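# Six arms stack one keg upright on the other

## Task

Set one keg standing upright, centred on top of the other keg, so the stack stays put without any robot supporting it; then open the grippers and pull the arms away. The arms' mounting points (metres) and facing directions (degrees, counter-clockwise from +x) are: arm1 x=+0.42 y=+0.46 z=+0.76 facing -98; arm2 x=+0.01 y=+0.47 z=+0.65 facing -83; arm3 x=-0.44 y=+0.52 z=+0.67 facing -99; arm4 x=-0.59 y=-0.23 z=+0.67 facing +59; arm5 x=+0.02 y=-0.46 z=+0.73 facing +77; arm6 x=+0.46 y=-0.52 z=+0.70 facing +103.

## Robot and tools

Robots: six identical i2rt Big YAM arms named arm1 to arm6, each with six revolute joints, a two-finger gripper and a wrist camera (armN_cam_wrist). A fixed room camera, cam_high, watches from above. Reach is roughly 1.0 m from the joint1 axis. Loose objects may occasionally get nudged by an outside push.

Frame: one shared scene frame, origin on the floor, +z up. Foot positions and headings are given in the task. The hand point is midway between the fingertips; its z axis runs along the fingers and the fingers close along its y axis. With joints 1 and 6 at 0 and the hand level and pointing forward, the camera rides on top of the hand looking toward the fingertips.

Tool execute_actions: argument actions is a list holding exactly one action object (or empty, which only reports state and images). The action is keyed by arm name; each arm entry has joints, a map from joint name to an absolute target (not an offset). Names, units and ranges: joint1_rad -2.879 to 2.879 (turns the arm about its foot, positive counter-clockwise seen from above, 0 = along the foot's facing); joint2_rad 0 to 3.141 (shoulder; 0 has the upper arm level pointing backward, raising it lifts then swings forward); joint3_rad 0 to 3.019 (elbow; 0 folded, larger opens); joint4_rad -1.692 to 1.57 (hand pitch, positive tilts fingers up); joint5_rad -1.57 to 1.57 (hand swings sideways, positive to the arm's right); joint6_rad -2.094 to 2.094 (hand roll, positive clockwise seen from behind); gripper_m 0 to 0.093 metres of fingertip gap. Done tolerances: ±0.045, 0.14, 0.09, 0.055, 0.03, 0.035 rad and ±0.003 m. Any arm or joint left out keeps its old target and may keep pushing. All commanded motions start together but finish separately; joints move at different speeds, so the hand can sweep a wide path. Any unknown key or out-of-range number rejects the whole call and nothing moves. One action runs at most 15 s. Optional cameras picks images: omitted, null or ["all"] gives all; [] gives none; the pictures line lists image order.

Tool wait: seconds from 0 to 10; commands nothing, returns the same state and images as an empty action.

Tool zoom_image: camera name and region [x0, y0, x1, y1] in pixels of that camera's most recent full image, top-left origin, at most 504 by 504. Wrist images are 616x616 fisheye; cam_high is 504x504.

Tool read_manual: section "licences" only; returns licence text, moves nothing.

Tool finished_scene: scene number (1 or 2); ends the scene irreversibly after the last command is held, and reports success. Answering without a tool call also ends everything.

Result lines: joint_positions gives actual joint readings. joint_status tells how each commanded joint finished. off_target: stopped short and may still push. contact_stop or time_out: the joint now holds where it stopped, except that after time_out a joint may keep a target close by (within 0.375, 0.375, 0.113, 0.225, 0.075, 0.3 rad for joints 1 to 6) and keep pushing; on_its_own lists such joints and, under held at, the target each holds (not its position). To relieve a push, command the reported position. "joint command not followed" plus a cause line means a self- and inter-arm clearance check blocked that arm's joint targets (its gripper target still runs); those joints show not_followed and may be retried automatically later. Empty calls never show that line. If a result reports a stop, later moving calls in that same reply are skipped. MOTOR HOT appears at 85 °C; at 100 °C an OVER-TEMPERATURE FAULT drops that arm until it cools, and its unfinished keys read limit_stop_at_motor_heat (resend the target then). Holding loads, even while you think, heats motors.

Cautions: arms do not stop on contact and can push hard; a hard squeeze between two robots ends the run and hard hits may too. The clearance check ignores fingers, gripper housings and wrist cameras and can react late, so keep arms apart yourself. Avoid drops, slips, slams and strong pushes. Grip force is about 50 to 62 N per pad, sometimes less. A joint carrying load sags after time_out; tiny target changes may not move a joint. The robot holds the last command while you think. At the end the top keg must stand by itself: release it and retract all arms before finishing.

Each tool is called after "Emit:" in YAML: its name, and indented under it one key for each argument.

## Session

Emit:
execute_actions:
  actions: []

Scene clock: 0.00 s.
Motor temperatures (°C, as the motors report them): arm1=[28 35 36 25 28 25] | arm2=[29 31 37 26 26 28] | arm3=[27 27 29 27 25 28] | arm4=[29 28 33 27 30 26] | arm5=[28 35 35 28 27 27] | arm6=[25 32 34 27 30 27]
arm1.joint_positions: joint1_rad=+0.359 joint2_rad=+0.581 joint3_rad=+1.384 joint4_rad=-1.331 joint5_rad=+0.089 joint6_rad=-0.416 gripper_m=+0.094
arm1.joint_status: not commanded
arm1.hand: x=+0.4533 y=+0.2428 z=+1.3099 quat_wxyz=(-0.286, -0.409, -0.763, +0.410) (m; scene frame)
arm2.joint_positions: joint1_rad=-0.251 joint2_rad=+0.631 joint3_rad=+1.454 joint4_rad=-1.469 joint5_rad=-0.154 joint6_rad=+0.295 gripper_m=+0.095
arm2.joint_status: not commanded
arm2.hand: x=+0.0080 y=+0.2617 z=+1.1941 quat_wxyz=(-0.387, -0.730, -0.511, +0.237) (m; scene frame)
arm3.joint_positions: joint1_rad=+0.158 joint2_rad=+0.590 joint3_rad=+1.464 joint4_rad=-1.242 joint5_rad=+0.185 joint6_rad=+0.494 gripper_m=+0.095
arm3.joint_status: not commanded
arm3.hand: x=-0.4725 y=+0.3033 z=+1.2759 quat_wxyz=(-0.444, -0.732, -0.375, +0.356) (m; scene frame)
arm4.joint_positions: joint1_rad=-0.405 joint2_rad=+0.532 joint3_rad=+1.330 joint4_rad=-1.417 joint5_rad=-0.040 joint6_rad=-0.491 gripper_m=+0.094
arm4.joint_status: not commanded
arm4.hand: x=-0.4342 y=-0.1165 z=+1.1792 quat_wxyz=(-0.460, +0.473, -0.750, -0.050) (m; scene frame)
arm5.joint_positions: joint1_rad=+0.310 joint2_rad=+0.600 joint3_rad=+1.455 joint4_rad=-1.187 joint5_rad=+0.258 joint6_rad=+0.099 gripper_m=+0.094
arm5.joint_status: not commanded
arm5.hand: x=+0.0397 y=-0.2333 z=+1.3361 quat_wxyz=(-0.450, +0.516, -0.624, -0.376) (m; scene frame)
arm6.joint_positions: joint1_rad=-0.095 joint2_rad=+0.540 joint3_rad=+1.341 joint4_rad=-1.527 joint5_rad=-0.212 joint6_rad=+0.487 gripper_m=+0.095
arm6.joint_status: not commanded
arm6.hand: x=+0.4040 y=-0.3400 z=+1.1953 quat_wxyz=(-0.097, +0.551, -0.725, -0.402) (m; scene frame)
pictures: arm1_cam_wrist, arm2_cam_wrist, arm3_cam_wrist, arm4_cam_wrist, arm5_cam_wrist, arm6_cam_wrist, cam_high
Images, in order (width x height): arm1_cam_wrist 616x616, arm2_cam_wrist 616x616, arm3_cam_wrist 616x616, arm4_cam_wrist 616x616, arm5_cam_wrist 616x616, arm6_cam_wrist 616x616, cam_high 504x504.

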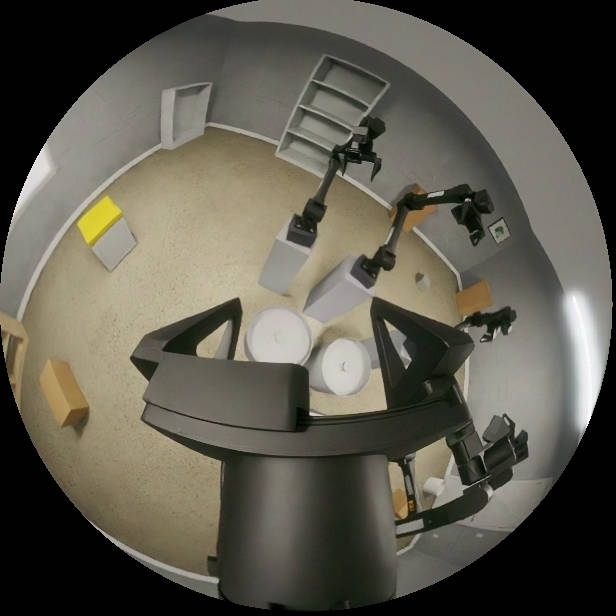

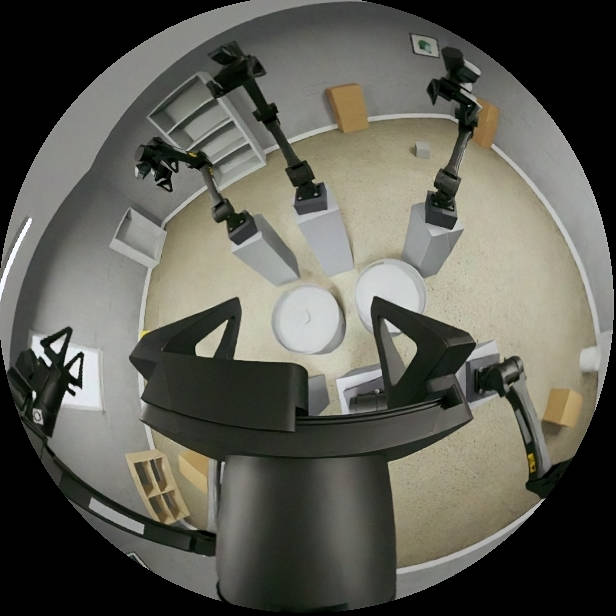

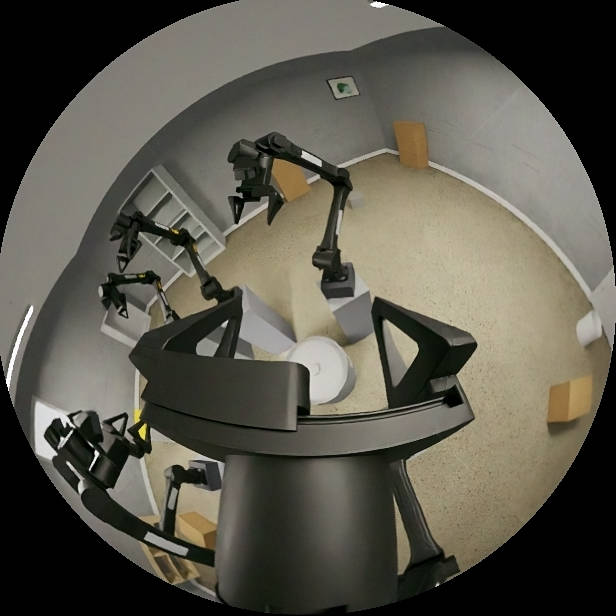

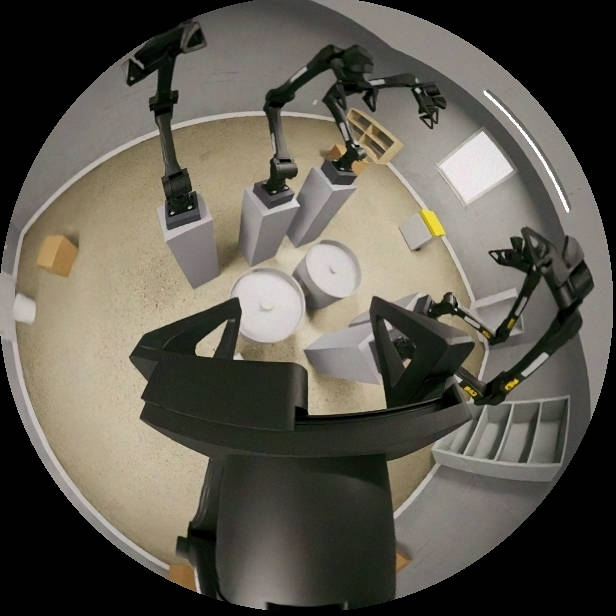

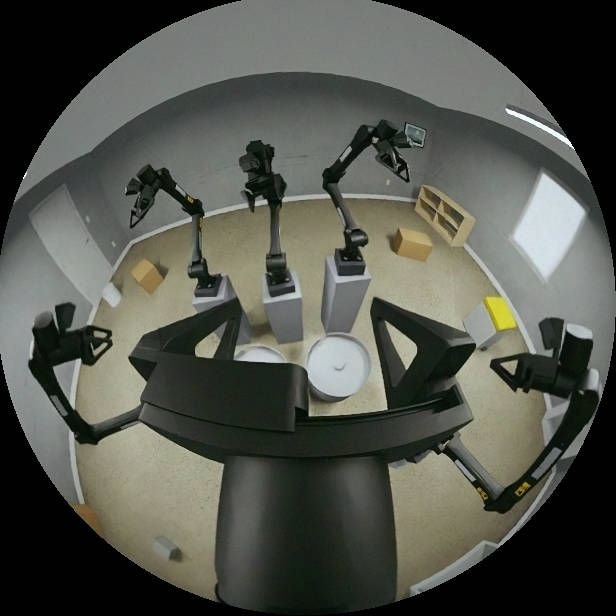

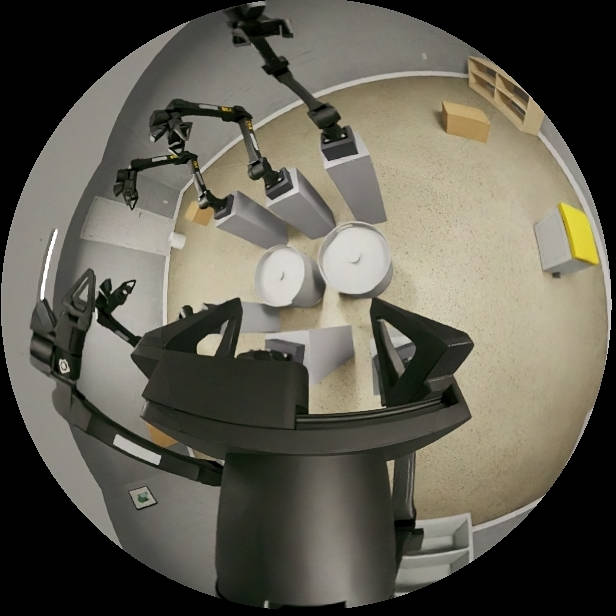

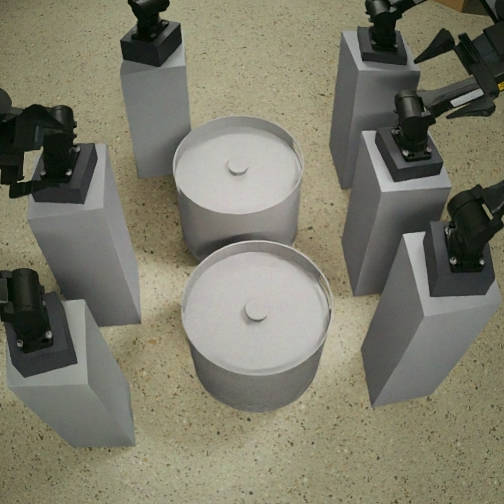

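Emit:
execute_actions:
  actions:
    - {"arm1":{"joints":{"joint1_rad":0.085,"joint2_rad":1.3,"joint3_rad":0.74,"joint4_rad":-0.95,"joint5_rad":0,"joint6_rad":-0.84}},"arm2":{"joints":{"joint1_rad":0.239,"joint2_rad":1.3,"joint3_rad":0.68,"joint4_rad":-0.95,"joint5_rad":0,"joint6_rad":1.147}},"arm5":{"joints":{"joint1_rad":-0.071,"joint2_rad":1.3,"joint3_rad":0.85,"joint4_rad":-1.05,"joint5_rad":0,"joint6_rad":-1.084}},"arm6":{"joints":{"joint1_rad":-0.089,"joint2_rad":1.3,"joint3_rad":0.95,"joint4_rad":-1.1,"joint5_rad":0,"joint6_rad":0.923}},"arm3":{"joints":{"joint1_rad":-0.7}},"arm4":{"joints":{"joint1_rad":1.6}}}
  cameras: []

Emit:
execute_actions:
  actions:
    - {"arm1":{"joints":{"joint2_rad":2.478,"joint4_rad":0.167}},"arm2":{"joints":{"joint2_rad":2.105,"joint4_rad":-0.146}},"arm5":{"joints":{"joint2_rad":2.36,"joint4_rad":-0.061}},"arm6":{"joints":{"joint2_rad":2.293,"joint4_rad":-0.228}}}
  cameras: ["arm1_cam_wrist","arm2_cam_wrist","arm5_cam_wrist","arm6_cam_wrist","cam_high"]

Scene clock: 15.63 s.
Motor temperatures (°C, as the motors report them): arm1=[28 35 39 25 28 25] | arm2=[29 31 40 26 26 28] | arm3=[27 27 32 27 25 28] | arm4=[29 28 37 27 30 26] | arm5=[28 34 37 28 27 27] | arm6=[25 32 36 27 30 27]
arm1.joint_positions: joint1_rad=+0.087 joint2_rad=+1.288 joint3_rad=+0.725 joint4_rad=-0.968 joint5_rad=+0.003 joint6_rad=-0.833 gripper_m=+0.094
arm1.joint_status: all done
arm1.hand: x=+0.4030 y=+0.1467 z=+0.8269 quat_wxyz=(-0.005, -0.385, -0.923, +0.019) (m; scene frame)
arm2.joint_positions: joint1_rad=+0.239 joint2_rad=+1.319 joint3_rad=+0.687 joint4_rad=-0.965 joint5_rad=-0.001 joint6_rad=+1.133 gripper_m=+0.095
arm2.joint_status: all done
arm2.hand: x=+0.1134 y=+0.1940 z=+0.6952 quat_wxyz=(+0.010, -0.922, -0.388, +0.000) (m; scene frame)
arm3.joint_positions: joint1_rad=-0.695 joint2_rad=+0.590 joint3_rad=+1.464 joint4_rad=-1.242 joint5_rad=+0.185 joint6_rad=+0.494 gripper_m=+0.095
arm3.joint_status: all done
arm3.hand: x=-0.6244 y=+0.4023 z=+1.2760 quat_wxyz=(-0.257, -0.821, -0.038, +0.508) (m; scene frame)
arm4.joint_positions: joint1_rad=+1.594 joint2_rad=+0.532 joint3_rad=+1.330 joint4_rad=-1.417 joint5_rad=-0.040 joint6_rad=-0.491 gripper_m=+0.094
arm4.joint_status: all done
arm4.hand: x=-0.7645 y=-0.1426 z=+1.1782 quat_wxyz=(-0.212, +0.888, -0.003, -0.408) (m; scene frame)
arm5.joint_positions: joint1_rad=-0.075 joint2_rad=+1.295 joint3_rad=+0.832 joint4_rad=-1.048 joint5_rad=+0.005 joint6_rad=-1.072 gripper_m=+0.094
arm5.joint_status: all done
arm5.hand: x=+0.1193 y=-0.1346 z=+0.8241 quat_wxyz=(-0.033, +0.922, -0.386, +0.002) (m; scene frame)
arm6.joint_positions: joint1_rad=-0.095 joint2_rad=+1.296 joint3_rad=+0.933 joint4_rad=-1.114 joint5_rad=-0.003 joint6_rad=+0.907 gripper_m=+0.095
arm6.joint_status: all done
arm6.hand: x=+0.4150 y=-0.1567 z=+0.8287 quat_wxyz=(-0.007, +0.384, -0.923, -0.040) (m; scene frame)
pictures: none
No camera images: the call's "cameras" was empty. Leave "cameras" out to get every camera's image.

Scene clock: 18.03 s.
Motor temperatures (°C, as the motors report them): arm1=[28 35 39 25 28 25] | arm2=[29 31 40 26 26 28] | arm3=[27 27 32 27 25 28] | arm4=[29 28 37 27 30 26] | arm5=[28 34 37 28 27 27] | arm6=[25 32 36 27 30 27]
arm1.joint_positions: joint1_rad=+0.087 joint2_rad=+2.479 joint3_rad=+0.737 joint4_rad=+0.148 joint5_rad=+0.003 joint6_rad=-0.833 gripper_m=+0.094
arm1.joint_status: all done
arm1.hand: x=+0.4036 y=+0.1689 z=+0.4512 quat_wxyz=(+0.006, -0.384, -0.923, -0.010) (m; scene frame)
arm2.joint_positions: joint1_rad=+0.239 joint2_rad=+2.098 joint3_rad=+0.687 joint4_rad=-0.161 joint5_rad=-0.001 joint6_rad=+1.134 gripper_m=+0.095
arm2.joint_status: all done
arm2.hand: x=+0.1263 y=+0.1582 z=+0.4533 quat_wxyz=(-0.003, -0.922, -0.388, +0.000) (m; scene frame)
arm3.joint_positions: joint1_rad=-0.695 joint2_rad=+0.590 joint3_rad=+1.464 joint4_rad=-1.242 joint5_rad=+0.185 joint6_rad=+0.494 gripper_m=+0.095
arm3.joint_status: not commanded
arm3.hand: x=-0.6244 y=+0.4023 z=+1.2760 quat_wxyz=(-0.257, -0.821, -0.038, +0.508) (m; scene frame)
arm4.joint_positions: joint1_rad=+1.594 joint2_rad=+0.532 joint3_rad=+1.330 joint4_rad=-1.417 joint5_rad=-0.040 joint6_rad=-0.491 gripper_m=+0.094
arm4.joint_status: not commanded
arm4.hand: x=-0.7645 y=-0.1426 z=+1.1782 quat_wxyz=(-0.212, +0.888, -0.003, -0.408) (m; scene frame)
arm5.joint_positions: joint1_rad=-0.075 joint2_rad=+2.343 joint3_rad=+0.842 joint4_rad=-0.071 joint5_rad=+0.004 joint6_rad=-1.073 gripper_m=+0.094
arm5.joint_status: all done
arm5.hand: x=+0.1275 y=-0.1142 z=+0.4540 quat_wxyz=(-0.002, +0.923, -0.386, +0.005) (m; scene frame)
arm6.joint_positions: joint1_rad=-0.095 joint2_rad=+2.295 joint3_rad=+0.938 joint4_rad=-0.241 joint5_rad=-0.003 joint6_rad=+0.908 gripper_m=+0.095
arm6.joint_status: all done
arm6.hand: x=+0.4094 y=-0.1288 z=+0.4455 quat_wxyz=(+0.009, +0.384, -0.923, +0.018) (m; scene frame)
pictures: arm1_cam_wrist, arm2_cam_wrist, arm5_cam_wrist, arm6_cam_wrist, cam_high
joint command not followed: on one or more control steps a check withheld the commanded joint targets of the arm1 arm, and it was not sent them on those steps.
cause: the commanded joint targets would bring a part of the robot too close to another arm (this arm's wrist (the part past joint 4) and the other arm's wrist (the part past joint 4)); next, command targets that bring no part of the robot closer to that arm.
Images, in order (width x height): arm1_cam_wrist 616x616, arm2_cam_wrist 616x616, arm5_cam_wrist 616x616, arm6_cam_wrist 616x616, cam_high 504x504.

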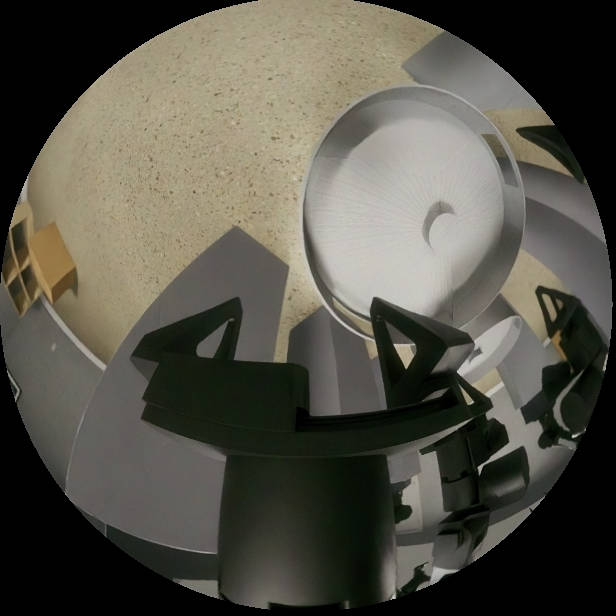

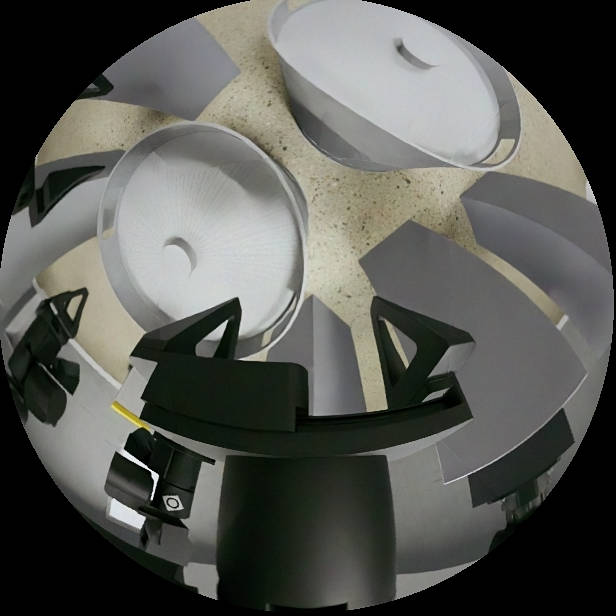

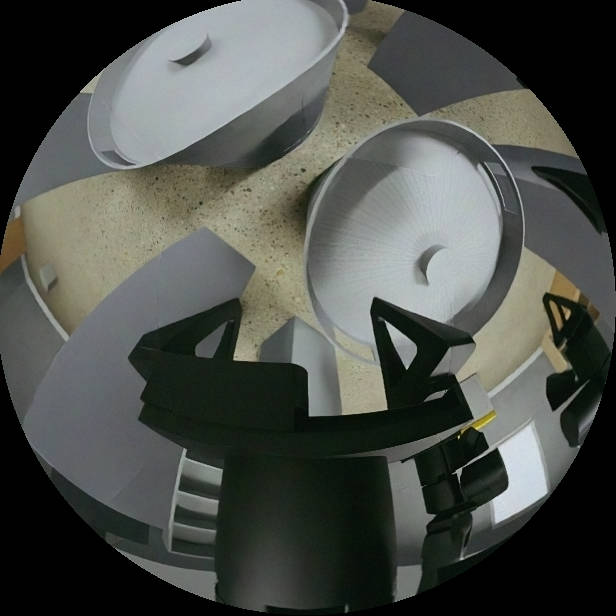

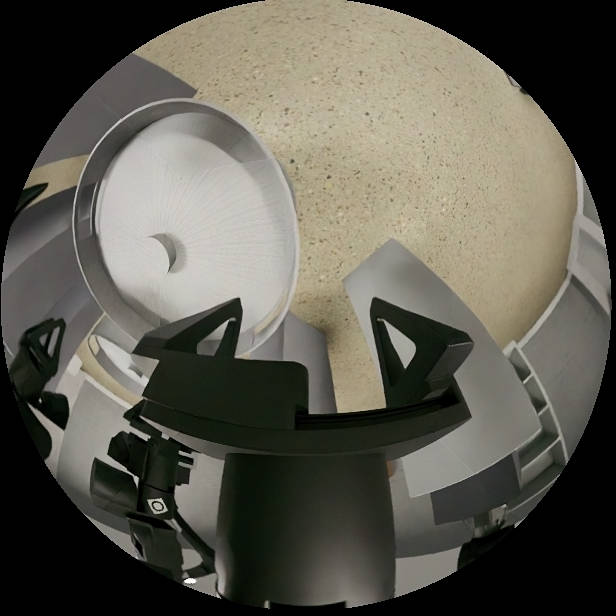

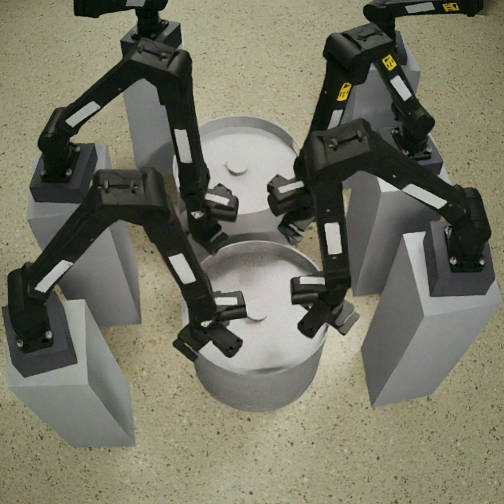

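Emit:
execute_actions:
  actions:
    - {"arm1":{"joints":{"joint2_rad":2.68,"joint3_rad":0.87,"joint4_rad":0.255}},"arm2":{"joints":{"joint2_rad":2.33,"joint3_rad":0.755,"joint4_rad":0.01}},"arm5":{"joints":{"joint2_rad":2.56,"joint3_rad":0.96,"joint4_rad":0.04}},"arm6":{"joints":{"joint1_rad":-0.08,"joint2_rad":2.48,"joint3_rad":1.05,"joint4_rad":-0.115}}}
  cameras: []

Emit:
execute_actions:
  actions:
    - {"arm1":{"joints":{"joint2_rad":2.867,"joint3_rad":1.022,"joint4_rad":0.297}},"arm2":{"joints":{"joint2_rad":2.538,"joint3_rad":0.852,"joint4_rad":0.126}},"arm5":{"joints":{"joint2_rad":2.752,"joint3_rad":1.088,"joint4_rad":0.102}},"arm6":{"joints":{"joint2_rad":2.657,"joint3_rad":1.154,"joint4_rad":-0.042}}}
  cameras: ["arm1_cam_wrist","arm2_cam_wrist","arm5_cam_wrist","arm6_cam_wrist"]

Scene clock: 25.93 s.
Motor temperatures (°C, as the motors report them): arm1=[28 35 38 25 28 25] | arm2=[29 31 39 26 26 28] | arm3=[27 27 32 27 25 28] | arm4=[29 28 37 27 30 26] | arm5=[28 35 36 28 27 27] | arm6=[25 32 35 27 30 27]
arm1.joint_positions: joint1_rad=+0.087 joint2_rad=+2.666 joint3_rad=+0.870 joint4_rad=+0.244 joint5_rad=+0.003 joint6_rad=-0.833 gripper_m=+0.094
arm1.joint_status: all done
arm1.hand: x=+0.4026 y=+0.1512 z=+0.3890 quat_wxyz=(-0.002, -0.384, -0.923, +0.010) (m; scene frame)
arm2.joint_positions: joint1_rad=+0.239 joint2_rad=+2.332 joint3_rad=+0.756 joint4_rad=-0.004 joint5_rad=-0.001 joint6_rad=+1.134 gripper_m=+0.095
arm2.joint_status: all done
arm2.hand: x=+0.1250 y=+0.1613 z=+0.3826 quat_wxyz=(+0.002, -0.922, -0.387, +0.000) (m; scene frame)
arm3.joint_positions: joint1_rad=-0.695 joint2_rad=+0.590 joint3_rad=+1.464 joint4_rad=-1.242 joint5_rad=+0.185 joint6_rad=+0.494 gripper_m=+0.095
arm3.joint_status: not commanded
arm3.hand: x=-0.6244 y=+0.4023 z=+1.2760 quat_wxyz=(-0.257, -0.821, -0.038, +0.508) (m; scene frame)
arm4.joint_positions: joint1_rad=+1.594 joint2_rad=+0.532 joint3_rad=+1.330 joint4_rad=-1.417 joint5_rad=-0.040 joint6_rad=-0.491 gripper_m=+0.094
arm4.joint_status: not commanded
arm4.hand: x=-0.7645 y=-0.1426 z=+1.1782 quat_wxyz=(-0.212, +0.888, -0.003, -0.408) (m; scene frame)
arm5.joint_positions: joint1_rad=-0.075 joint2_rad=+2.547 joint3_rad=+0.957 joint4_rad=+0.036 joint5_rad=+0.004 joint6_rad=-1.073 gripper_m=+0.094
arm5.joint_status: all done
arm5.hand: x=+0.1305 y=-0.1055 z=+0.3851 quat_wxyz=(-0.011, +0.923, -0.386, +0.004) (m; scene frame)
arm6.joint_positions: joint1_rad=-0.089 joint2_rad=+2.486 joint3_rad=+1.046 joint4_rad=-0.123 joint5_rad=-0.003 joint6_rad=+0.908 gripper_m=+0.095
arm6.joint_status: all done
arm6.hand: x=+0.4046 y=-0.1128 z=+0.3782 quat_wxyz=(+0.005, +0.387, -0.922, +0.001) (m; scene frame)
pictures: none
No camera images: the call's "cameras" was empty. Leave "cameras" out to get every camera's image.

Scene clock: 27.13 s.
Motor temperatures (°C, as the motors report them): arm1=[28 35 37 25 28 25] | arm2=[29 31 38 26 26 28] | arm3=[27 27 33 27 25 28] | arm4=[29 28 38 27 30 26] | arm5=[28 35 36 28 27 27] | arm6=[25 32 35 27 30 27]
arm1.joint_positions: joint1_rad=+0.088 joint2_rad=+2.854 joint3_rad=+1.022 joint4_rad=+0.281 joint5_rad=-0.003 joint6_rad=-0.834 gripper_m=+0.094
arm1.joint_status: all done
arm1.hand: x=+0.4035 y=+0.1496 z=+0.3214 quat_wxyz=(-0.004, -0.384, -0.923, +0.009) (m; scene frame)
arm2.joint_positions: joint1_rad=+0.239 joint2_rad=+2.541 joint3_rad=+0.851 joint4_rad=+0.116 joint5_rad=-0.001 joint6_rad=+1.134 gripper_m=+0.095
arm2.joint_status: all done
arm2.hand: x=+0.1246 y=+0.1619 z=+0.3160 quat_wxyz=(-0.002, -0.922, -0.387, +0.000) (m; scene frame)
arm3.joint_positions: joint1_rad=-0.695 joint2_rad=+0.590 joint3_rad=+1.464 joint4_rad=-1.242 joint5_rad=+0.185 joint6_rad=+0.494 gripper_m=+0.095
arm3.joint_status: not commanded
arm3.hand: x=-0.6244 y=+0.4023 z=+1.2760 quat_wxyz=(-0.257, -0.821, -0.038, +0.508) (m; scene frame)
arm4.joint_positions: joint1_rad=+1.594 joint2_rad=+0.532 joint3_rad=+1.330 joint4_rad=-1.417 joint5_rad=-0.040 joint6_rad=-0.491 gripper_m=+0.094
arm4.joint_status: not commanded
arm4.hand: x=-0.7645 y=-0.1426 z=+1.1782 quat_wxyz=(-0.212, +0.888, -0.003, -0.408) (m; scene frame)
arm5.joint_positions: joint1_rad=-0.075 joint2_rad=+2.738 joint3_rad=+1.084 joint4_rad=+0.100 joint5_rad=+0.004 joint6_rad=-1.075 gripper_m=+0.094
arm5.joint_status: all done
arm5.hand: x=+0.1307 y=-0.1060 z=+0.3170 quat_wxyz=(-0.011, +0.923, -0.385, +0.004) (m; scene frame)
arm6.joint_positions: joint1_rad=-0.088 joint2_rad=+2.645 joint3_rad=+1.155 joint4_rad=-0.043 joint5_rad=-0.002 joint6_rad=+0.913 gripper_m=+0.095
arm6.joint_status: all done
arm6.hand: x=+0.4026 y=-0.1019 z=+0.3197 quat_wxyz=(+0.001, +0.385, -0.923, -0.013) (m; scene frame)
pictures: arm1_cam_wrist, arm2_cam_wrist, arm5_cam_wrist, arm6_cam_wrist
Images, in order (width x height): arm1_cam_wrist 616x616, arm2_cam_wrist 616x616, arm5_cam_wrist 616x616, arm6_cam_wrist 616x616.

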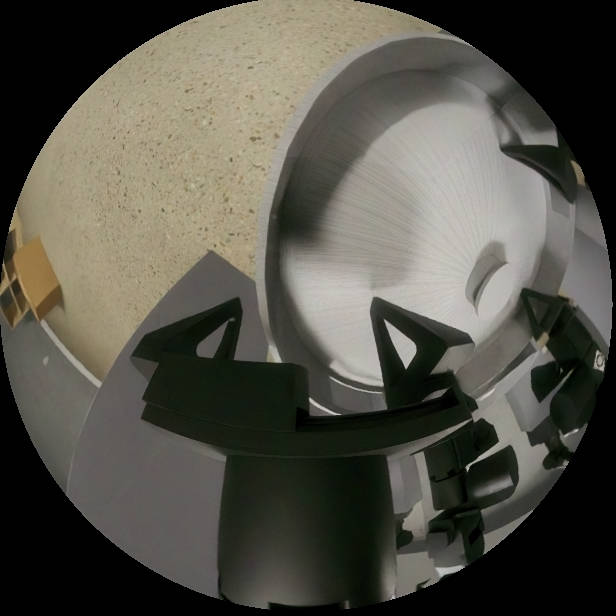

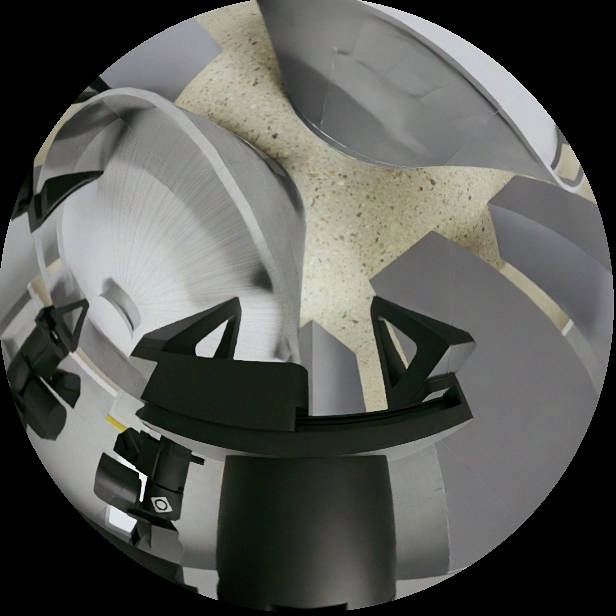

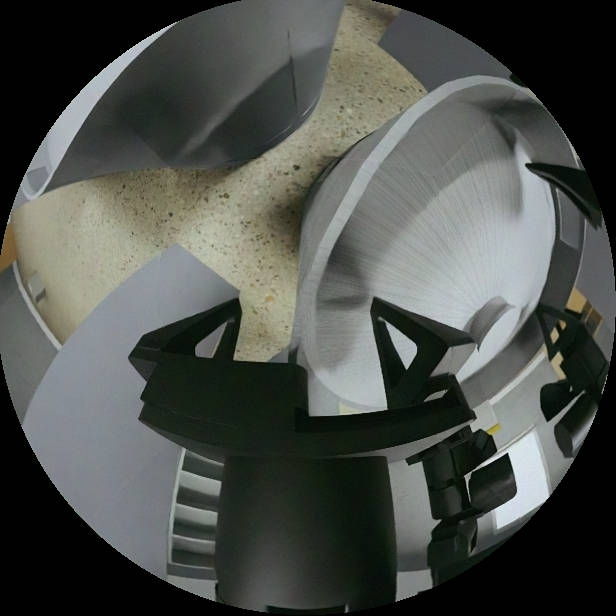

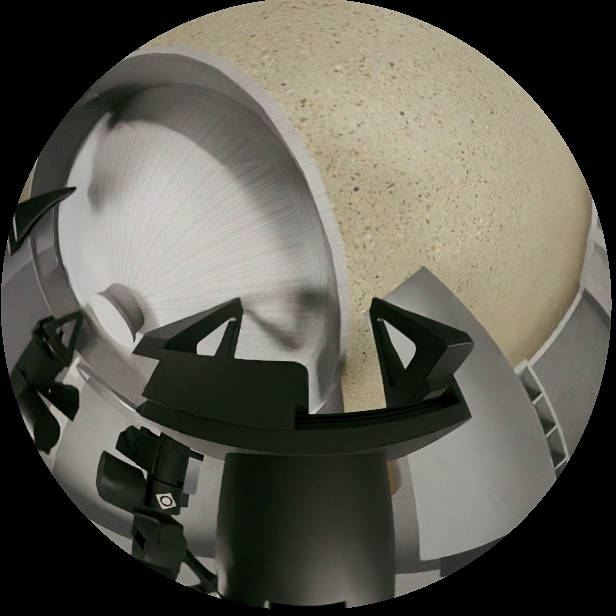

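Emit:
execute_actions:
  actions:
    - {"arm1":{"joints":{"joint1_rad":0.14,"joint3_rad":0.99,"gripper_m":0.03}},"arm2":{"joints":{"joint1_rad":0.285,"gripper_m":0.03}},"arm5":{"joints":{"gripper_m":0.03}},"arm6":{"joints":{"joint1_rad":-0.13,"joint3_rad":1.125,"gripper_m":0.03}}}
  cameras: []

Emit:
execute_actions:
  actions:
    - {"arm1":{"joints":{"gripper_m":0}},"arm2":{"joints":{"gripper_m":0}},"arm5":{"joints":{"gripper_m":0}},"arm6":{"joints":{"gripper_m":0}}}
  cameras: ["cam_high"]

Scene clock: 32.77 s.
Motor temperatures (°C, as the motors report them): arm1=[28 35 37 25 28 25] | arm2=[29 32 38 26 26 28] | arm3=[27 27 33 27 25 28] | arm4=[29 28 38 27 30 26] | arm5=[28 35 36 28 27 27] | arm6=[25 33 34 27 30 27]
arm1.joint_positions: joint1_rad=+0.140 joint2_rad=+2.854 joint3_rad=+1.001 joint4_rad=+0.281 joint5_rad=-0.003 joint6_rad=-0.834 gripper_m=+0.030
arm1.joint_status: all done
arm1.hand: x=+0.4198 y=+0.1623 z=+0.3235 quat_wxyz=(-0.001, -0.359, -0.933, -0.001) (m; scene frame)
arm2.joint_positions: joint1_rad=+0.279 joint2_rad=+2.541 joint3_rad=+0.851 joint4_rad=+0.116 joint5_rad=-0.001 joint6_rad=+1.135 gripper_m=+0.030
arm2.joint_status: all done
arm2.hand: x=+0.1369 y=+0.1668 z=+0.3160 quat_wxyz=(-0.002, -0.914, -0.406, +0.001) (m; scene frame)
arm3.joint_positions: joint1_rad=-0.695 joint2_rad=+0.590 joint3_rad=+1.464 joint4_rad=-1.242 joint5_rad=+0.185 joint6_rad=+0.494 gripper_m=+0.095
arm3.joint_status: not commanded
arm3.hand: x=-0.6244 y=+0.4023 z=+1.2760 quat_wxyz=(-0.257, -0.821, -0.038, +0.508) (m; scene frame)
arm4.joint_positions: joint1_rad=+1.594 joint2_rad=+0.532 joint3_rad=+1.330 joint4_rad=-1.417 joint5_rad=-0.040 joint6_rad=-0.491 gripper_m=+0.094
arm4.joint_status: not commanded
arm4.hand: x=-0.7645 y=-0.1426 z=+1.1782 quat_wxyz=(-0.212, +0.888, -0.003, -0.408) (m; scene frame)
arm5.joint_positions: joint1_rad=-0.075 joint2_rad=+2.738 joint3_rad=+1.084 joint4_rad=+0.100 joint5_rad=+0.004 joint6_rad=-1.075 gripper_m=+0.030
arm5.joint_status: all done
arm5.hand: x=+0.1307 y=-0.1060 z=+0.3170 quat_wxyz=(-0.011, +0.923, -0.385, +0.004) (m; scene frame)
arm6.joint_positions: joint1_rad=-0.129 joint2_rad=+2.645 joint3_rad=+1.126 joint4_rad=-0.043 joint5_rad=-0.002 joint6_rad=+0.913 gripper_m=+0.030
arm6.joint_status: all done
arm6.hand: x=+0.4218 y=-0.1182 z=+0.3189 quat_wxyz=(+0.004, +0.366, -0.931, +0.002) (m; scene frame)
pictures: none
No camera images: the call's "cameras" was empty. Leave "cameras" out to get every camera's image.

Scene clock: 33.40 s.
Motor temperatures (°C, as the motors report them): arm1=[28 35 37 25 28 25] | arm2=[29 32 38 26 26 28] | arm3=[27 27 33 27 25 28] | arm4=[29 28 38 27 30 26] | arm5=[28 35 36 28 27 27] | arm6=[25 33 34 27 30 27]
arm1.joint_positions: joint1_rad=+0.141 joint2_rad=+2.854 joint3_rad=+1.001 joint4_rad=+0.284 joint5_rad=+0.003 joint6_rad=-0.862 gripper_m=+0.002
arm1.joint_status: all done
arm1.hand: x=+0.4191 y=+0.1614 z=+0.3235 quat_wxyz=(+0.002, -0.346, -0.938, +0.002) (m; scene frame)
arm2.joint_positions: joint1_rad=+0.279 joint2_rad=+2.541 joint3_rad=+0.851 joint4_rad=+0.117 joint5_rad=-0.001 joint6_rad=+1.185 gripper_m=+0.002
arm2.joint_status: all done
arm2.hand: x=+0.1370 y=+0.1664 z=+0.3160 quat_wxyz=(-0.002, -0.924, -0.383, +0.000) (m; scene frame)
arm3.joint_positions: joint1_rad=-0.695 joint2_rad=+0.590 joint3_rad=+1.464 joint4_rad=-1.242 joint5_rad=+0.185 joint6_rad=+0.494 gripper_m=+0.095
arm3.joint_status: not commanded
arm3.hand: x=-0.6244 y=+0.4023 z=+1.2760 quat_wxyz=(-0.257, -0.821, -0.038, +0.508) (m; scene frame)
arm4.joint_positions: joint1_rad=+1.594 joint2_rad=+0.532 joint3_rad=+1.330 joint4_rad=-1.417 joint5_rad=-0.040 joint6_rad=-0.491 gripper_m=+0.094
arm4.joint_status: not commanded
arm4.hand: x=-0.7645 y=-0.1426 z=+1.1782 quat_wxyz=(-0.212, +0.888, -0.003, -0.408) (m; scene frame)
arm5.joint_positions: joint1_rad=-0.073 joint2_rad=+2.739 joint3_rad=+1.078 joint4_rad=+0.098 joint5_rad=-0.005 joint6_rad=-1.027 gripper_m=+0.001
arm5.joint_status: all done
arm5.hand: x=+0.1271 y=-0.1098 z=+0.3169 quat_wxyz=(-0.006, +0.914, -0.406, -0.001) (m; scene frame)
arm6.joint_positions: joint1_rad=-0.123 joint2_rad=+2.645 joint3_rad=+1.135 joint4_rad=-0.039 joint5_rad=-0.009 joint6_rad=+0.883 gripper_m=+0.002
arm6.joint_status: all done
arm6.hand: x=+0.4175 y=-0.1119 z=+0.3190 quat_wxyz=(+0.006, +0.382, -0.924, -0.006) (m; scene frame)
pictures: cam_high
Images, in order (width x height): cam_high 504x504.

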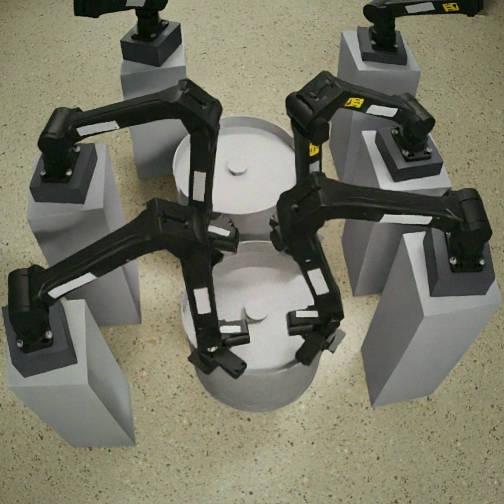

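Emit:
execute_actions:
  actions:
    - {"arm1":{"joints":{"joint2_rad":2.49,"joint3_rad":0.8,"joint4_rad":0.197,"joint6_rad":-0.86}},"arm2":{"joints":{"joint2_rad":2.14,"joint3_rad":0.74,"joint4_rad":-0.072,"joint6_rad":1.185}},"arm5":{"joints":{"joint2_rad":2.375,"joint3_rad":0.93,"joint4_rad":-0.025,"joint6_rad":-1.03}},"arm6":{"joints":{"joint2_rad":2.29,"joint3_rad":1.015,"joint4_rad":-0.18,"joint6_rad":0.885}}}
  cameras: []

Emit:
execute_actions:
  actions:
    - {"arm1":{"joints":{"joint2_rad":2.155,"joint3_rad":0.665,"joint4_rad":0.014}},"arm2":{"joints":{"joint2_rad":1.805,"joint3_rad":0.7,"joint4_rad":-0.347}},"arm5":{"joints":{"joint2_rad":2.07,"joint3_rad":0.83,"joint4_rad":-0.213}},"arm6":{"joints":{"joint2_rad":2.01,"joint3_rad":0.945,"joint4_rad":-0.373}}}
  cameras: []

Emit:
execute_actions:
  actions:
    - {"arm1":{"joints":{"joint2_rad":1.785,"joint3_rad":0.615,"joint4_rad":-0.285}},"arm2":{"joints":{"joint2_rad":1.5,"joint3_rad":0.755,"joint4_rad":-0.679}},"arm5":{"joints":{"joint2_rad":1.766,"joint3_rad":0.805,"joint4_rad":-0.477}},"arm6":{"joints":{"joint2_rad":1.75,"joint3_rad":0.945,"joint4_rad":-0.623}}}
  cameras: []

Emit:
execute_actions:
  actions:
    - {"arm1":{"joints":{"joint2_rad":1.43,"joint3_rad":0.67,"joint4_rad":-0.67}},"arm2":{"joints":{"joint2_rad":1.27,"joint3_rad":0.885,"joint4_rad":-1.026}},"arm5":{"joints":{"joint2_rad":1.496,"joint3_rad":0.885,"joint4_rad":-0.797}},"arm6":{"joints":{"joint2_rad":1.53,"joint3_rad":1.04,"joint4_rad":-0.914}}}
  cameras: ["cam_high"]

Scene clock: 53.60 s.
Motor temperatures (°C, as the motors report them): arm1=[28 36 36 25 28 25] | arm2=[29 32 37 26 26 28] | arm3=[27 27 33 27 25 28] | arm4=[29 28 38 27 30 26] | arm5=[28 35 35 28 27 27] | arm6=[25 33 34 27 30 27]
arm1.joint_positions: joint1_rad=+0.141 joint2_rad=+2.584 joint3_rad=+0.802 joint4_rad=+0.212 joint5_rad=+0.006 joint6_rad=-0.868 gripper_m=+0.002
arm1.joint_status: all done
arm1.hand: x=+0.4187 y=+0.1609 z=+0.4173 quat_wxyz=(+0.003, -0.343, -0.939, +0.002) (m; scene frame)
arm2.joint_positions: joint1_rad=+0.280 joint2_rad=+2.244 joint3_rad=+0.729 joint4_rad=-0.070 joint5_rad=+0.001 joint6_rad=+1.192 gripper_m=+0.002
arm2.joint_status: all done
arm2.hand: x=+0.1377 y=+0.1655 z=+0.4096 quat_wxyz=(+0.004, -0.925, -0.380, +0.002) (m; scene frame)
arm3.joint_positions: joint1_rad=-0.695 joint2_rad=+0.590 joint3_rad=+1.464 joint4_rad=-1.242 joint5_rad=+0.185 joint6_rad=+0.494 gripper_m=+0.095
arm3.joint_status: not commanded
arm3.hand: x=-0.6244 y=+0.4023 z=+1.2760 quat_wxyz=(-0.257, -0.821, -0.038, +0.508) (m; scene frame)
arm4.joint_positions: joint1_rad=+1.594 joint2_rad=+0.532 joint3_rad=+1.330 joint4_rad=-1.417 joint5_rad=-0.040 joint6_rad=-0.491 gripper_m=+0.094
arm4.joint_status: not commanded
arm4.hand: x=-0.7645 y=-0.1426 z=+1.1782 quat_wxyz=(-0.212, +0.888, -0.003, -0.408) (m; scene frame)
arm5.joint_positions: joint1_rad=-0.073 joint2_rad=+2.471 joint3_rad=+0.917 joint4_rad=-0.019 joint5_rad=-0.005 joint6_rad=-1.017 gripper_m=+0.001
arm5.joint_status: all done
arm5.hand: x=+0.1272 y=-0.1083 z=+0.4114 quat_wxyz=(-0.001, +0.912, -0.411, +0.000) (m; scene frame)
arm6.joint_positions: joint1_rad=-0.123 joint2_rad=+2.386 joint3_rad=+0.997 joint4_rad=-0.167 joint5_rad=-0.008 joint6_rad=+0.871 gripper_m=+0.002
arm6.joint_status: all done
arm6.hand: x=+0.4175 y=-0.1091 z=+0.4143 quat_wxyz=(+0.006, +0.388, -0.922, -0.003) (m; scene frame)
pictures: none
No camera images: the call's "cameras" was empty. Leave "cameras" out to get every camera's image.

Scene clock: 54.70 s.
Motor temperatures (°C, as the motors report them): arm1=[28 36 36 25 28 25] | arm2=[29 32 37 26 26 28] | arm3=[27 27 33 27 25 28] | arm4=[29 28 38 27 30 26] | arm5=[28 35 35 28 27 27] | arm6=[25 33 34 27 30 27]
arm1.joint_positions: joint1_rad=+0.141 joint2_rad=+2.246 joint3_rad=+0.645 joint4_rad=+0.026 joint5_rad=+0.006 joint6_rad=-0.868 gripper_m=+0.002
arm1.joint_status: all done
arm1.hand: x=+0.4188 y=+0.1610 z=+0.5194 quat_wxyz=(+0.004, -0.343, -0.939, +0.000) (m; scene frame)
arm2.joint_positions: joint1_rad=+0.281 joint2_rad=+1.907 joint3_rad=+0.666 joint4_rad=-0.347 joint5_rad=+0.000 joint6_rad=+1.192 gripper_m=+0.002
arm2.joint_status: all done
arm2.hand: x=+0.1386 y=+0.1647 z=+0.5110 quat_wxyz=(+0.005, -0.925, -0.380, +0.001) (m; scene frame)
arm3.joint_positions: joint1_rad=-0.695 joint2_rad=+0.590 joint3_rad=+1.464 joint4_rad=-1.242 joint5_rad=+0.185 joint6_rad=+0.494 gripper_m=+0.095
arm3.joint_status: not commanded
arm3.hand: x=-0.6244 y=+0.4023 z=+1.2760 quat_wxyz=(-0.257, -0.821, -0.038, +0.508) (m; scene frame)
arm4.joint_positions: joint1_rad=+1.594 joint2_rad=+0.532 joint3_rad=+1.330 joint4_rad=-1.417 joint5_rad=-0.040 joint6_rad=-0.491 gripper_m=+0.094
arm4.joint_status: not commanded
arm4.hand: x=-0.7645 y=-0.1426 z=+1.1782 quat_wxyz=(-0.212, +0.888, -0.003, -0.408) (m; scene frame)
arm5.joint_positions: joint1_rad=-0.074 joint2_rad=+2.165 joint3_rad=+0.797 joint4_rad=-0.205 joint5_rad=-0.005 joint6_rad=-1.017 gripper_m=+0.001
arm5.joint_status: all done
arm5.hand: x=+0.1269 y=-0.1087 z=+0.5128 quat_wxyz=(-0.001, +0.912, -0.411, +0.000) (m; scene frame)
arm6.joint_positions: joint1_rad=-0.123 joint2_rad=+2.099 joint3_rad=+0.904 joint4_rad=-0.362 joint5_rad=-0.009 joint6_rad=+0.869 gripper_m=+0.002
arm6.joint_status: all done
arm6.hand: x=+0.4179 y=-0.1096 z=+0.5173 quat_wxyz=(+0.007, +0.389, -0.921, -0.002) (m; scene frame)
pictures: none
No camera images: the call's "cameras" was empty. Leave "cameras" out to get every camera's image.

Scene clock: 55.77 s.
Motor temperatures (°C, as the motors report them): arm1=[28 36 36 25 28 25] | arm2=[29 32 38 26 26 28] | arm3=[27 27 34 27 25 28] | arm4=[29 28 38 27 30 26] | arm5=[28 35 35 28 27 27] | arm6=[25 33 34 27 30 27]
arm1.joint_positions: joint1_rad=+0.141 joint2_rad=+1.869 joint3_rad=+0.566 joint4_rad=-0.275 joint5_rad=+0.010 joint6_rad=-0.869 gripper_m=+0.002
arm1.joint_status: all done
arm1.hand: x=+0.4184 y=+0.1628 z=+0.6218 quat_wxyz=(+0.006, -0.342, -0.939, -0.001) (m; scene frame)
arm2.joint_positions: joint1_rad=+0.282 joint2_rad=+1.587 joint3_rad=+0.672 joint4_rad=-0.660 joint5_rad=-0.004 joint6_rad=+1.192 gripper_m=+0.002
arm2.joint_status: all done
arm2.hand: x=+0.1386 y=+0.1680 z=+0.6122 quat_wxyz=(-0.001, -0.925, -0.380, -0.001) (m; scene frame)
arm3.joint_positions: joint1_rad=-0.695 joint2_rad=+0.590 joint3_rad=+1.464 joint4_rad=-1.242 joint5_rad=+0.185 joint6_rad=+0.494 gripper_m=+0.095
arm3.joint_status: not commanded
arm3.hand: x=-0.6244 y=+0.4023 z=+1.2760 quat_wxyz=(-0.257, -0.821, -0.038, +0.508) (m; scene frame)
arm4.joint_positions: joint1_rad=+1.594 joint2_rad=+0.532 joint3_rad=+1.330 joint4_rad=-1.417 joint5_rad=-0.040 joint6_rad=-0.491 gripper_m=+0.094
arm4.joint_status: not commanded
arm4.hand: x=-0.7645 y=-0.1426 z=+1.1782 quat_wxyz=(-0.212, +0.888, -0.003, -0.408) (m; scene frame)
arm5.joint_positions: joint1_rad=-0.071 joint2_rad=+1.859 joint3_rad=+0.760 joint4_rad=-0.467 joint5_rad=-0.007 joint6_rad=-1.017 gripper_m=+0.001
arm5.joint_status: all done
arm5.hand: x=+0.1258 y=-0.1055 z=+0.6150 quat_wxyz=(-0.005, +0.912, -0.410, -0.002) (m; scene frame)
arm6.joint_positions: joint1_rad=-0.123 joint2_rad=+1.829 joint3_rad=+0.891 joint4_rad=-0.614 joint5_rad=-0.013 joint6_rad=+0.868 gripper_m=+0.002
arm6.joint_status: all done
arm6.hand: x=+0.4176 y=-0.1084 z=+0.6205 quat_wxyz=(+0.008, +0.389, -0.921, -0.005) (m; scene frame)
pictures: none
No camera images: the call's "cameras" was empty. Leave "cameras" out to get every camera's image.

Scene clock: 58.07 s.
Motor temperatures (°C, as the motors report them): arm1=[28 36 37 25 28 25] | arm2=[29 32 39 26 26 28] | arm3=[27 27 34 27 25 28] | arm4=[29 28 38 27 30 26] | arm5=[28 36 36 28 27 27] | arm6=[25 33 34 27 30 27]
arm1.joint_positions: joint1_rad=+0.139 joint2_rad=+1.501 joint3_rad=+0.586 joint4_rad=-0.651 joint5_rad=+0.008 joint6_rad=-0.872 gripper_m=+0.002
arm1.joint_status: all done
arm1.hand: x=+0.4181 y=+0.1629 z=+0.7279 quat_wxyz=(+0.003, -0.343, -0.939, +0.004) (m; scene frame)
arm2.joint_positions: joint1_rad=+0.282 joint2_rad=+1.358 joint3_rad=+0.785 joint4_rad=-0.995 joint5_rad=-0.004 joint6_rad=+1.192 gripper_m=+0.002
arm2.joint_status: joint3_rad time_out (moved +0.112 of +0.213); the others done
arm2.on_its_own: joint3_rad reads +0.785 and still pushes toward +0.885 since a time_out
arm2.hand: x=+0.1393 y=+0.1672 z=+0.7145 quat_wxyz=(-0.004, -0.925, -0.381, -0.001) (m; scene frame)
arm3.joint_positions: joint1_rad=-0.695 joint2_rad=+0.590 joint3_rad=+1.464 joint4_rad=-1.242 joint5_rad=+0.185 joint6_rad=+0.494 gripper_m=+0.095
arm3.joint_status: not commanded
arm3.hand: x=-0.6244 y=+0.4023 z=+1.2760 quat_wxyz=(-0.257, -0.821, -0.038, +0.508) (m; scene frame)
arm4.joint_positions: joint1_rad=+1.594 joint2_rad=+0.532 joint3_rad=+1.330 joint4_rad=-1.417 joint5_rad=-0.040 joint6_rad=-0.491 gripper_m=+0.094
arm4.joint_status: not commanded
arm4.hand: x=-0.7645 y=-0.1426 z=+1.1782 quat_wxyz=(-0.212, +0.888, -0.003, -0.408) (m; scene frame)
arm5.joint_positions: joint1_rad=-0.066 joint2_rad=+1.597 joint3_rad=+0.801 joint4_rad=-0.768 joint5_rad=+0.008 joint6_rad=-1.009 gripper_m=+0.001
arm5.joint_status: all done
arm5.hand: x=+0.1257 y=-0.1068 z=+0.7154 quat_wxyz=(-0.007, +0.912, -0.411, +0.006) (m; scene frame)
arm6.joint_positions: joint1_rad=-0.121 joint2_rad=+1.602 joint3_rad=+0.947 joint4_rad=-0.889 joint5_rad=-0.010 joint6_rad=+0.868 gripper_m=+0.002
arm6.joint_status: joint3_rad time_out (moved +0.056 of +0.149); the others done
arm6.on_its_own: joint3_rad reads +0.947 and still pushes toward +1.040 since a time_out
arm6.hand: x=+0.4185 y=-0.1104 z=+0.7238 quat_wxyz=(+0.005, +0.390, -0.921, -0.009) (m; scene frame)
pictures: cam_high
joint command not followed: on one or more control steps a check withheld the commanded joint targets of the arm6 arm, and it was not sent them on those steps.
cause: the commanded joint targets would bring a part of the robot too close to another arm (this arm's wrist (the part past joint 4) and the other arm's wrist (the part past joint 4)); next, command targets that bring no part of the robot closer to that arm.
Images, in order (width x height): cam_high 504x504.

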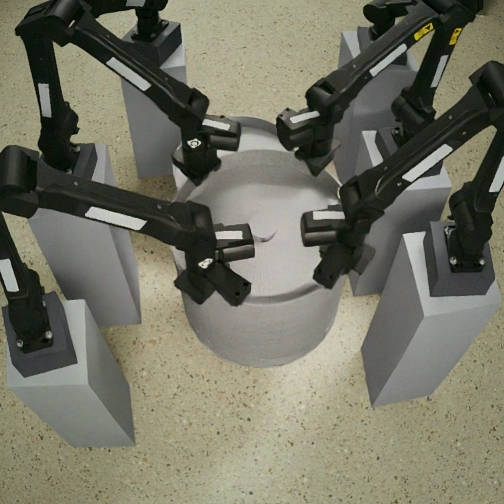

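Emit:
execute_actions:
  actions:
    - {"arm1":{"joints":{"joint1_rad":-0.275,"joint2_rad":1.455,"joint3_rad":0.76,"joint4_rad":-0.718,"joint6_rad":-1.264}},"arm2":{"joints":{"joint1_rad":-0.13,"joint2_rad":1.185,"joint3_rad":0.83,"joint4_rad":-1.065,"joint6_rad":0.79}},"arm5":{"joints":{"joint1_rad":0.295,"joint2_rad":1.43,"joint3_rad":0.85,"joint4_rad":-0.82,"joint6_rad":-0.676}},"arm6":{"joints":{"joint1_rad":0.18,"joint2_rad":1.57,"joint3_rad":1.145,"joint4_rad":-0.963,"joint6_rad":1.164}}}
  cameras: []

Emit:
execute_actions:
  actions:
    - {"arm1":{"joints":{"joint1_rad":-0.575,"joint2_rad":1.585,"joint3_rad":0.95,"joint4_rad":-0.761,"joint6_rad":-1.563}},"arm2":{"joints":{"joint1_rad":-0.52,"joint2_rad":1.25,"joint3_rad":0.905,"joint4_rad":-1.058,"joint6_rad":0.4}},"arm5":{"joints":{"joint1_rad":0.632,"joint2_rad":1.495,"joint3_rad":0.935,"joint4_rad":-0.834,"joint6_rad":-0.339}},"arm6":{"joints":{"joint1_rad":0.415,"joint2_rad":1.70,"joint3_rad":1.345,"joint4_rad":-1.018,"joint6_rad":1.397}}}
  cameras: ["cam_high"]

Scene clock: 73.37 s.
Motor temperatures (°C, as the motors report them): arm1=[28 36 42 25 28 25] | arm2=[29 32 47 26 26 28] | arm3=[27 27 34 27 25 28] | arm4=[29 28 39 27 30 26] | arm5=[28 36 39 28 27 27] | arm6=[25 33 38 27 30 27]
arm1.joint_positions: joint1_rad=-0.284 joint2_rad=+1.531 joint3_rad=+0.664 joint4_rad=-0.677 joint5_rad=+0.019 joint6_rad=-1.294 gripper_m=+0.002
arm1.joint_status: joint3_rad time_out (moved +0.079 of +0.174); the others done
arm1.on_its_own: joint3_rad reads +0.664 and still pushes toward +0.760 since a time_out
arm1.hand: x=+0.2819 y=+0.1619 z=+0.7385 quat_wxyz=(+0.011, -0.343, -0.939, +0.014) (m; scene frame)
arm2.joint_positions: joint1_rad=-0.126 joint2_rad=+1.277 joint3_rad=+0.762 joint4_rad=-1.069 joint5_rad=+0.002 joint6_rad=+0.784 gripper_m=+0.002
arm2.joint_status: all done
arm2.hand: x=+0.0075 y=+0.1643 z=+0.7313 quat_wxyz=(+0.003, -0.925, -0.381, +0.000) (m; scene frame)
arm3.joint_positions: joint1_rad=-0.695 joint2_rad=+0.590 joint3_rad=+1.464 joint4_rad=-1.242 joint5_rad=+0.185 joint6_rad=+0.494 gripper_m=+0.095
arm3.joint_status: not commanded
arm3.hand: x=-0.6244 y=+0.4023 z=+1.2760 quat_wxyz=(-0.257, -0.821, -0.038, +0.508) (m; scene frame)
arm4.joint_positions: joint1_rad=+1.594 joint2_rad=+0.532 joint3_rad=+1.330 joint4_rad=-1.417 joint5_rad=-0.040 joint6_rad=-0.491 gripper_m=+0.094
arm4.joint_status: not commanded
arm4.hand: x=-0.7645 y=-0.1426 z=+1.1782 quat_wxyz=(-0.212, +0.888, -0.003, -0.408) (m; scene frame)
arm5.joint_positions: joint1_rad=+0.299 joint2_rad=+1.534 joint3_rad=+0.778 joint4_rad=-0.816 joint5_rad=+0.005 joint6_rad=-0.647 gripper_m=+0.001
arm5.joint_status: all done
arm5.hand: x=-0.0070 y=-0.1076 z=+0.7295 quat_wxyz=(-0.003, +0.912, -0.409, +0.005) (m; scene frame)
arm6.joint_positions: joint1_rad=+0.184 joint2_rad=+1.654 joint3_rad=+1.045 joint4_rad=-0.923 joint5_rad=-0.020 joint6_rad=+1.165 gripper_m=+0.002
arm6.joint_status: joint3_rad time_out (moved +0.097 of +0.198); the others done
arm6.on_its_own: joint3_rad reads +1.045 and still pushes toward +1.145 since a time_out
arm6.hand: x=+0.2832 y=-0.1127 z=+0.7337 quat_wxyz=(+0.014, +0.394, -0.919, -0.013) (m; scene frame)
pictures: none
joint command not followed: on one or more control steps a check withheld the commanded joint targets of the arm1 arm, and it was not sent them on those steps.
cause: the commanded joint targets would bring a part of the robot too close to another arm (this arm's wrist (the part past joint 4) and the other arm's wrist (the part past joint 4)); next, command targets that bring no part of the robot closer to that arm.
joint command not followed: on one or more control steps a check withheld the commanded joint targets of the arm6 arm, and it was not sent them on those steps.
cause: the commanded joint targets would bring a part of the robot too close to another arm (this arm's wrist (the part past joint 4) and the other arm's wrist (the part past joint 4)); next, command targets that bring no part of the robot closer to that arm.
No camera images: the call's "cameras" was empty. Leave "cameras" out to get every camera's image.

not run: a stop came earlier in this reply.

Emit:
execute_actions:
  actions:
    - {"arm1":{"joints":{"joint1_rad":-0.565,"joint2_rad":1.585,"joint3_rad":0.95,"joint4_rad":-0.761,"joint6_rad":-1.563}},"arm2":{"joints":{"joint1_rad":-0.52,"joint2_rad":1.25,"joint3_rad":0.905,"joint4_rad":-1.058,"joint6_rad":0.4}},"arm5":{"joints":{"joint1_rad":0.625,"joint2_rad":1.495,"joint3_rad":0.935,"joint4_rad":-0.834,"joint6_rad":-0.339}},"arm6":{"joints":{"joint1_rad":0.405,"joint2_rad":1.70,"joint3_rad":1.345,"joint4_rad":-1.018,"joint6_rad":1.397}}}
  cameras: []

Scene clock: 78.83 s.
Motor temperatures (°C, as the motors report them): arm1=[28 36 44 25 28 25] | arm2=[29 32 48 26 26 28] | arm3=[27 27 34 27 25 28] | arm4=[29 28 39 27 30 26] | arm5=[28 36 40 28 27 27] | arm6=[25 34 40 27 30 27]
arm1.joint_positions: joint1_rad=-0.577 joint2_rad=+1.676 joint3_rad=+0.855 joint4_rad=-0.731 joint5_rad=+0.005 joint6_rad=-1.583 gripper_m=+0.002
arm1.joint_status: joint3_rad time_out (moved +0.191 of +0.286); the others done
arm1.on_its_own: joint3_rad reads +0.855 and still pushes toward +0.950 since a time_out
arm1.hand: x=+0.1602 y=+0.1633 z=+0.7387 quat_wxyz=(+0.006, -0.345, -0.939, +0.009) (m; scene frame)
arm2.joint_positions: joint1_rad=-0.501 joint2_rad=+1.332 joint3_rad=+0.792 joint4_rad=-1.038 joint5_rad=-0.004 joint6_rad=+0.415 gripper_m=+0.002
arm2.joint_status: joint3_rad time_out (moved +0.030 of +0.143); the others done
arm2.on_its_own: joint3_rad reads +0.792 and still pushes toward +0.904 since a time_out
arm2.hand: x=-0.1104 y=+0.1694 z=+0.7250 quat_wxyz=(-0.002, -0.926, -0.378, -0.002) (m; scene frame)
arm3.joint_positions: joint1_rad=-0.695 joint2_rad=+0.590 joint3_rad=+1.464 joint4_rad=-1.242 joint5_rad=+0.185 joint6_rad=+0.494 gripper_m=+0.095
arm3.joint_status: not commanded
arm3.hand: x=-0.6244 y=+0.4023 z=+1.2760 quat_wxyz=(-0.257, -0.821, -0.038, +0.508) (m; scene frame)
arm4.joint_positions: joint1_rad=+1.594 joint2_rad=+0.532 joint3_rad=+1.330 joint4_rad=-1.417 joint5_rad=-0.040 joint6_rad=-0.491 gripper_m=+0.094
arm4.joint_status: not commanded
arm4.hand: x=-0.7645 y=-0.1426 z=+1.1782 quat_wxyz=(-0.212, +0.888, -0.003, -0.408) (m; scene frame)
arm5.joint_positions: joint1_rad=+0.619 joint2_rad=+1.608 joint3_rad=+0.852 joint4_rad=-0.803 joint5_rad=+0.009 joint6_rad=-0.320 gripper_m=+0.001
arm5.joint_status: all done
arm5.hand: x=-0.1279 y=-0.1050 z=+0.7238 quat_wxyz=(-0.010, +0.911, -0.413, +0.001) (m; scene frame)
arm6.joint_positions: joint1_rad=+0.412 joint2_rad=+1.793 joint3_rad=+1.241 joint4_rad=-0.986 joint5_rad=-0.009 joint6_rad=+1.400 gripper_m=+0.002
arm6.joint_status: joint3_rad time_out (moved +0.196 of +0.300); the others done
arm6.on_its_own: joint3_rad reads +1.241 and still pushes toward +1.345 since a time_out
arm6.hand: x=+0.1613 y=-0.1128 z=+0.7348 quat_wxyz=(+0.012, +0.390, -0.920, -0.009) (m; scene frame)
pictures: none
joint command not followed: on one or more control steps a check withheld the commanded joint targets of the arm2 arm, and it was not sent them on those steps.
cause: the commanded joint targets would bring a part of the robot too close to another arm (this arm's wrist (the part past joint 4) and the other arm's wrist (the part past joint 4)); next, command targets that bring no part of the robot closer to that arm.
No camera images: the call's "cameras" was empty. Leave "cameras" out to get every camera's image.

Emit:
execute_actions:
  actions:
    - {"arm1":{"joints":{"joint1_rad":-0.762,"joint2_rad":1.755,"joint3_rad":1.23,"joint4_rad":-0.86,"joint6_rad":-1.763}},"arm2":{"joints":{"joint1_rad":-0.825,"joint2_rad":1.39,"joint3_rad":1.09,"joint4_rad":-1.07,"joint6_rad":0.1}},"arm5":{"joints":{"joint1_rad":0.895,"joint2_rad":1.6,"joint3_rad":1.125,"joint4_rad":-0.89,"joint6_rad":-0.073}},"arm6":{"joints":{"joint1_rad":0.575,"joint2_rad":1.875,"joint3_rad":1.635,"joint4_rad":-1.13,"joint6_rad":1.572}}}
  cameras: []

Scene clock: 85.63 s.
Motor temperatures (°C, as the motors report them): arm1=[28 36 45 25 28 25] | arm2=[29 33 51 26 26 28] | arm3=[27 27 34 27 25 28] | arm4=[29 28 39 27 30 26] | arm5=[28 37 42 28 27 27] | arm6=[25 34 41 27 30 27]
arm1.joint_positions: joint1_rad=-0.782 joint2_rad=+1.869 joint3_rad=+1.150 joint4_rad=-0.830 joint5_rad=+0.011 joint6_rad=-1.793 gripper_m=+0.002
arm1.joint_status: all done
arm1.hand: x=+0.0277 y=+0.1647 z=+0.7393 quat_wxyz=(+0.011, -0.342, -0.940, +0.007) (m; scene frame)
arm2.joint_positions: joint1_rad=-0.810 joint2_rad=+1.502 joint3_rad=+0.986 joint4_rad=-1.059 joint5_rad=+0.005 joint6_rad=+0.099 gripper_m=+0.002
arm2.joint_status: joint3_rad time_out (moved +0.194 of +0.298); the others done
arm2.on_its_own: joint3_rad reads +0.986 and still pushes toward +1.090 since a time_out
arm2.hand: x=-0.2423 y=+0.1670 z=+0.7311 quat_wxyz=(+0.000, -0.925, -0.381, +0.000) (m; scene frame)
arm3.joint_positions: joint1_rad=-0.695 joint2_rad=+0.590 joint3_rad=+1.464 joint4_rad=-1.242 joint5_rad=+0.185 joint6_rad=+0.494 gripper_m=+0.095
arm3.joint_status: not commanded
arm3.hand: x=-0.6244 y=+0.4023 z=+1.2760 quat_wxyz=(-0.257, -0.821, -0.038, +0.508) (m; scene frame)
arm4.joint_positions: joint1_rad=+1.594 joint2_rad=+0.532 joint3_rad=+1.330 joint4_rad=-1.417 joint5_rad=-0.040 joint6_rad=-0.491 gripper_m=+0.094
arm4.joint_status: not commanded
arm4.hand: x=-0.7645 y=-0.1426 z=+1.1782 quat_wxyz=(-0.212, +0.888, -0.003, -0.408) (m; scene frame)
arm5.joint_positions: joint1_rad=+0.888 joint2_rad=+1.724 joint3_rad=+1.044 joint4_rad=-0.866 joint5_rad=-0.003 joint6_rad=-0.059 gripper_m=+0.001
arm5.joint_status: all done
arm5.hand: x=-0.2587 y=-0.1072 z=+0.7325 quat_wxyz=(-0.007, +0.912, -0.409, -0.009) (m; scene frame)
arm6.joint_positions: joint1_rad=+0.589 joint2_rad=+1.984 joint3_rad=+1.546 joint4_rad=-1.100 joint5_rad=-0.018 joint6_rad=+1.569 gripper_m=+0.002
arm6.joint_status: all done
arm6.hand: x=+0.0313 y=-0.1140 z=+0.7393 quat_wxyz=(+0.019, +0.394, -0.919, -0.006) (m; scene frame)
pictures: none
No camera images: the call's "cameras" was empty. Leave "cameras" out to get every camera's image.


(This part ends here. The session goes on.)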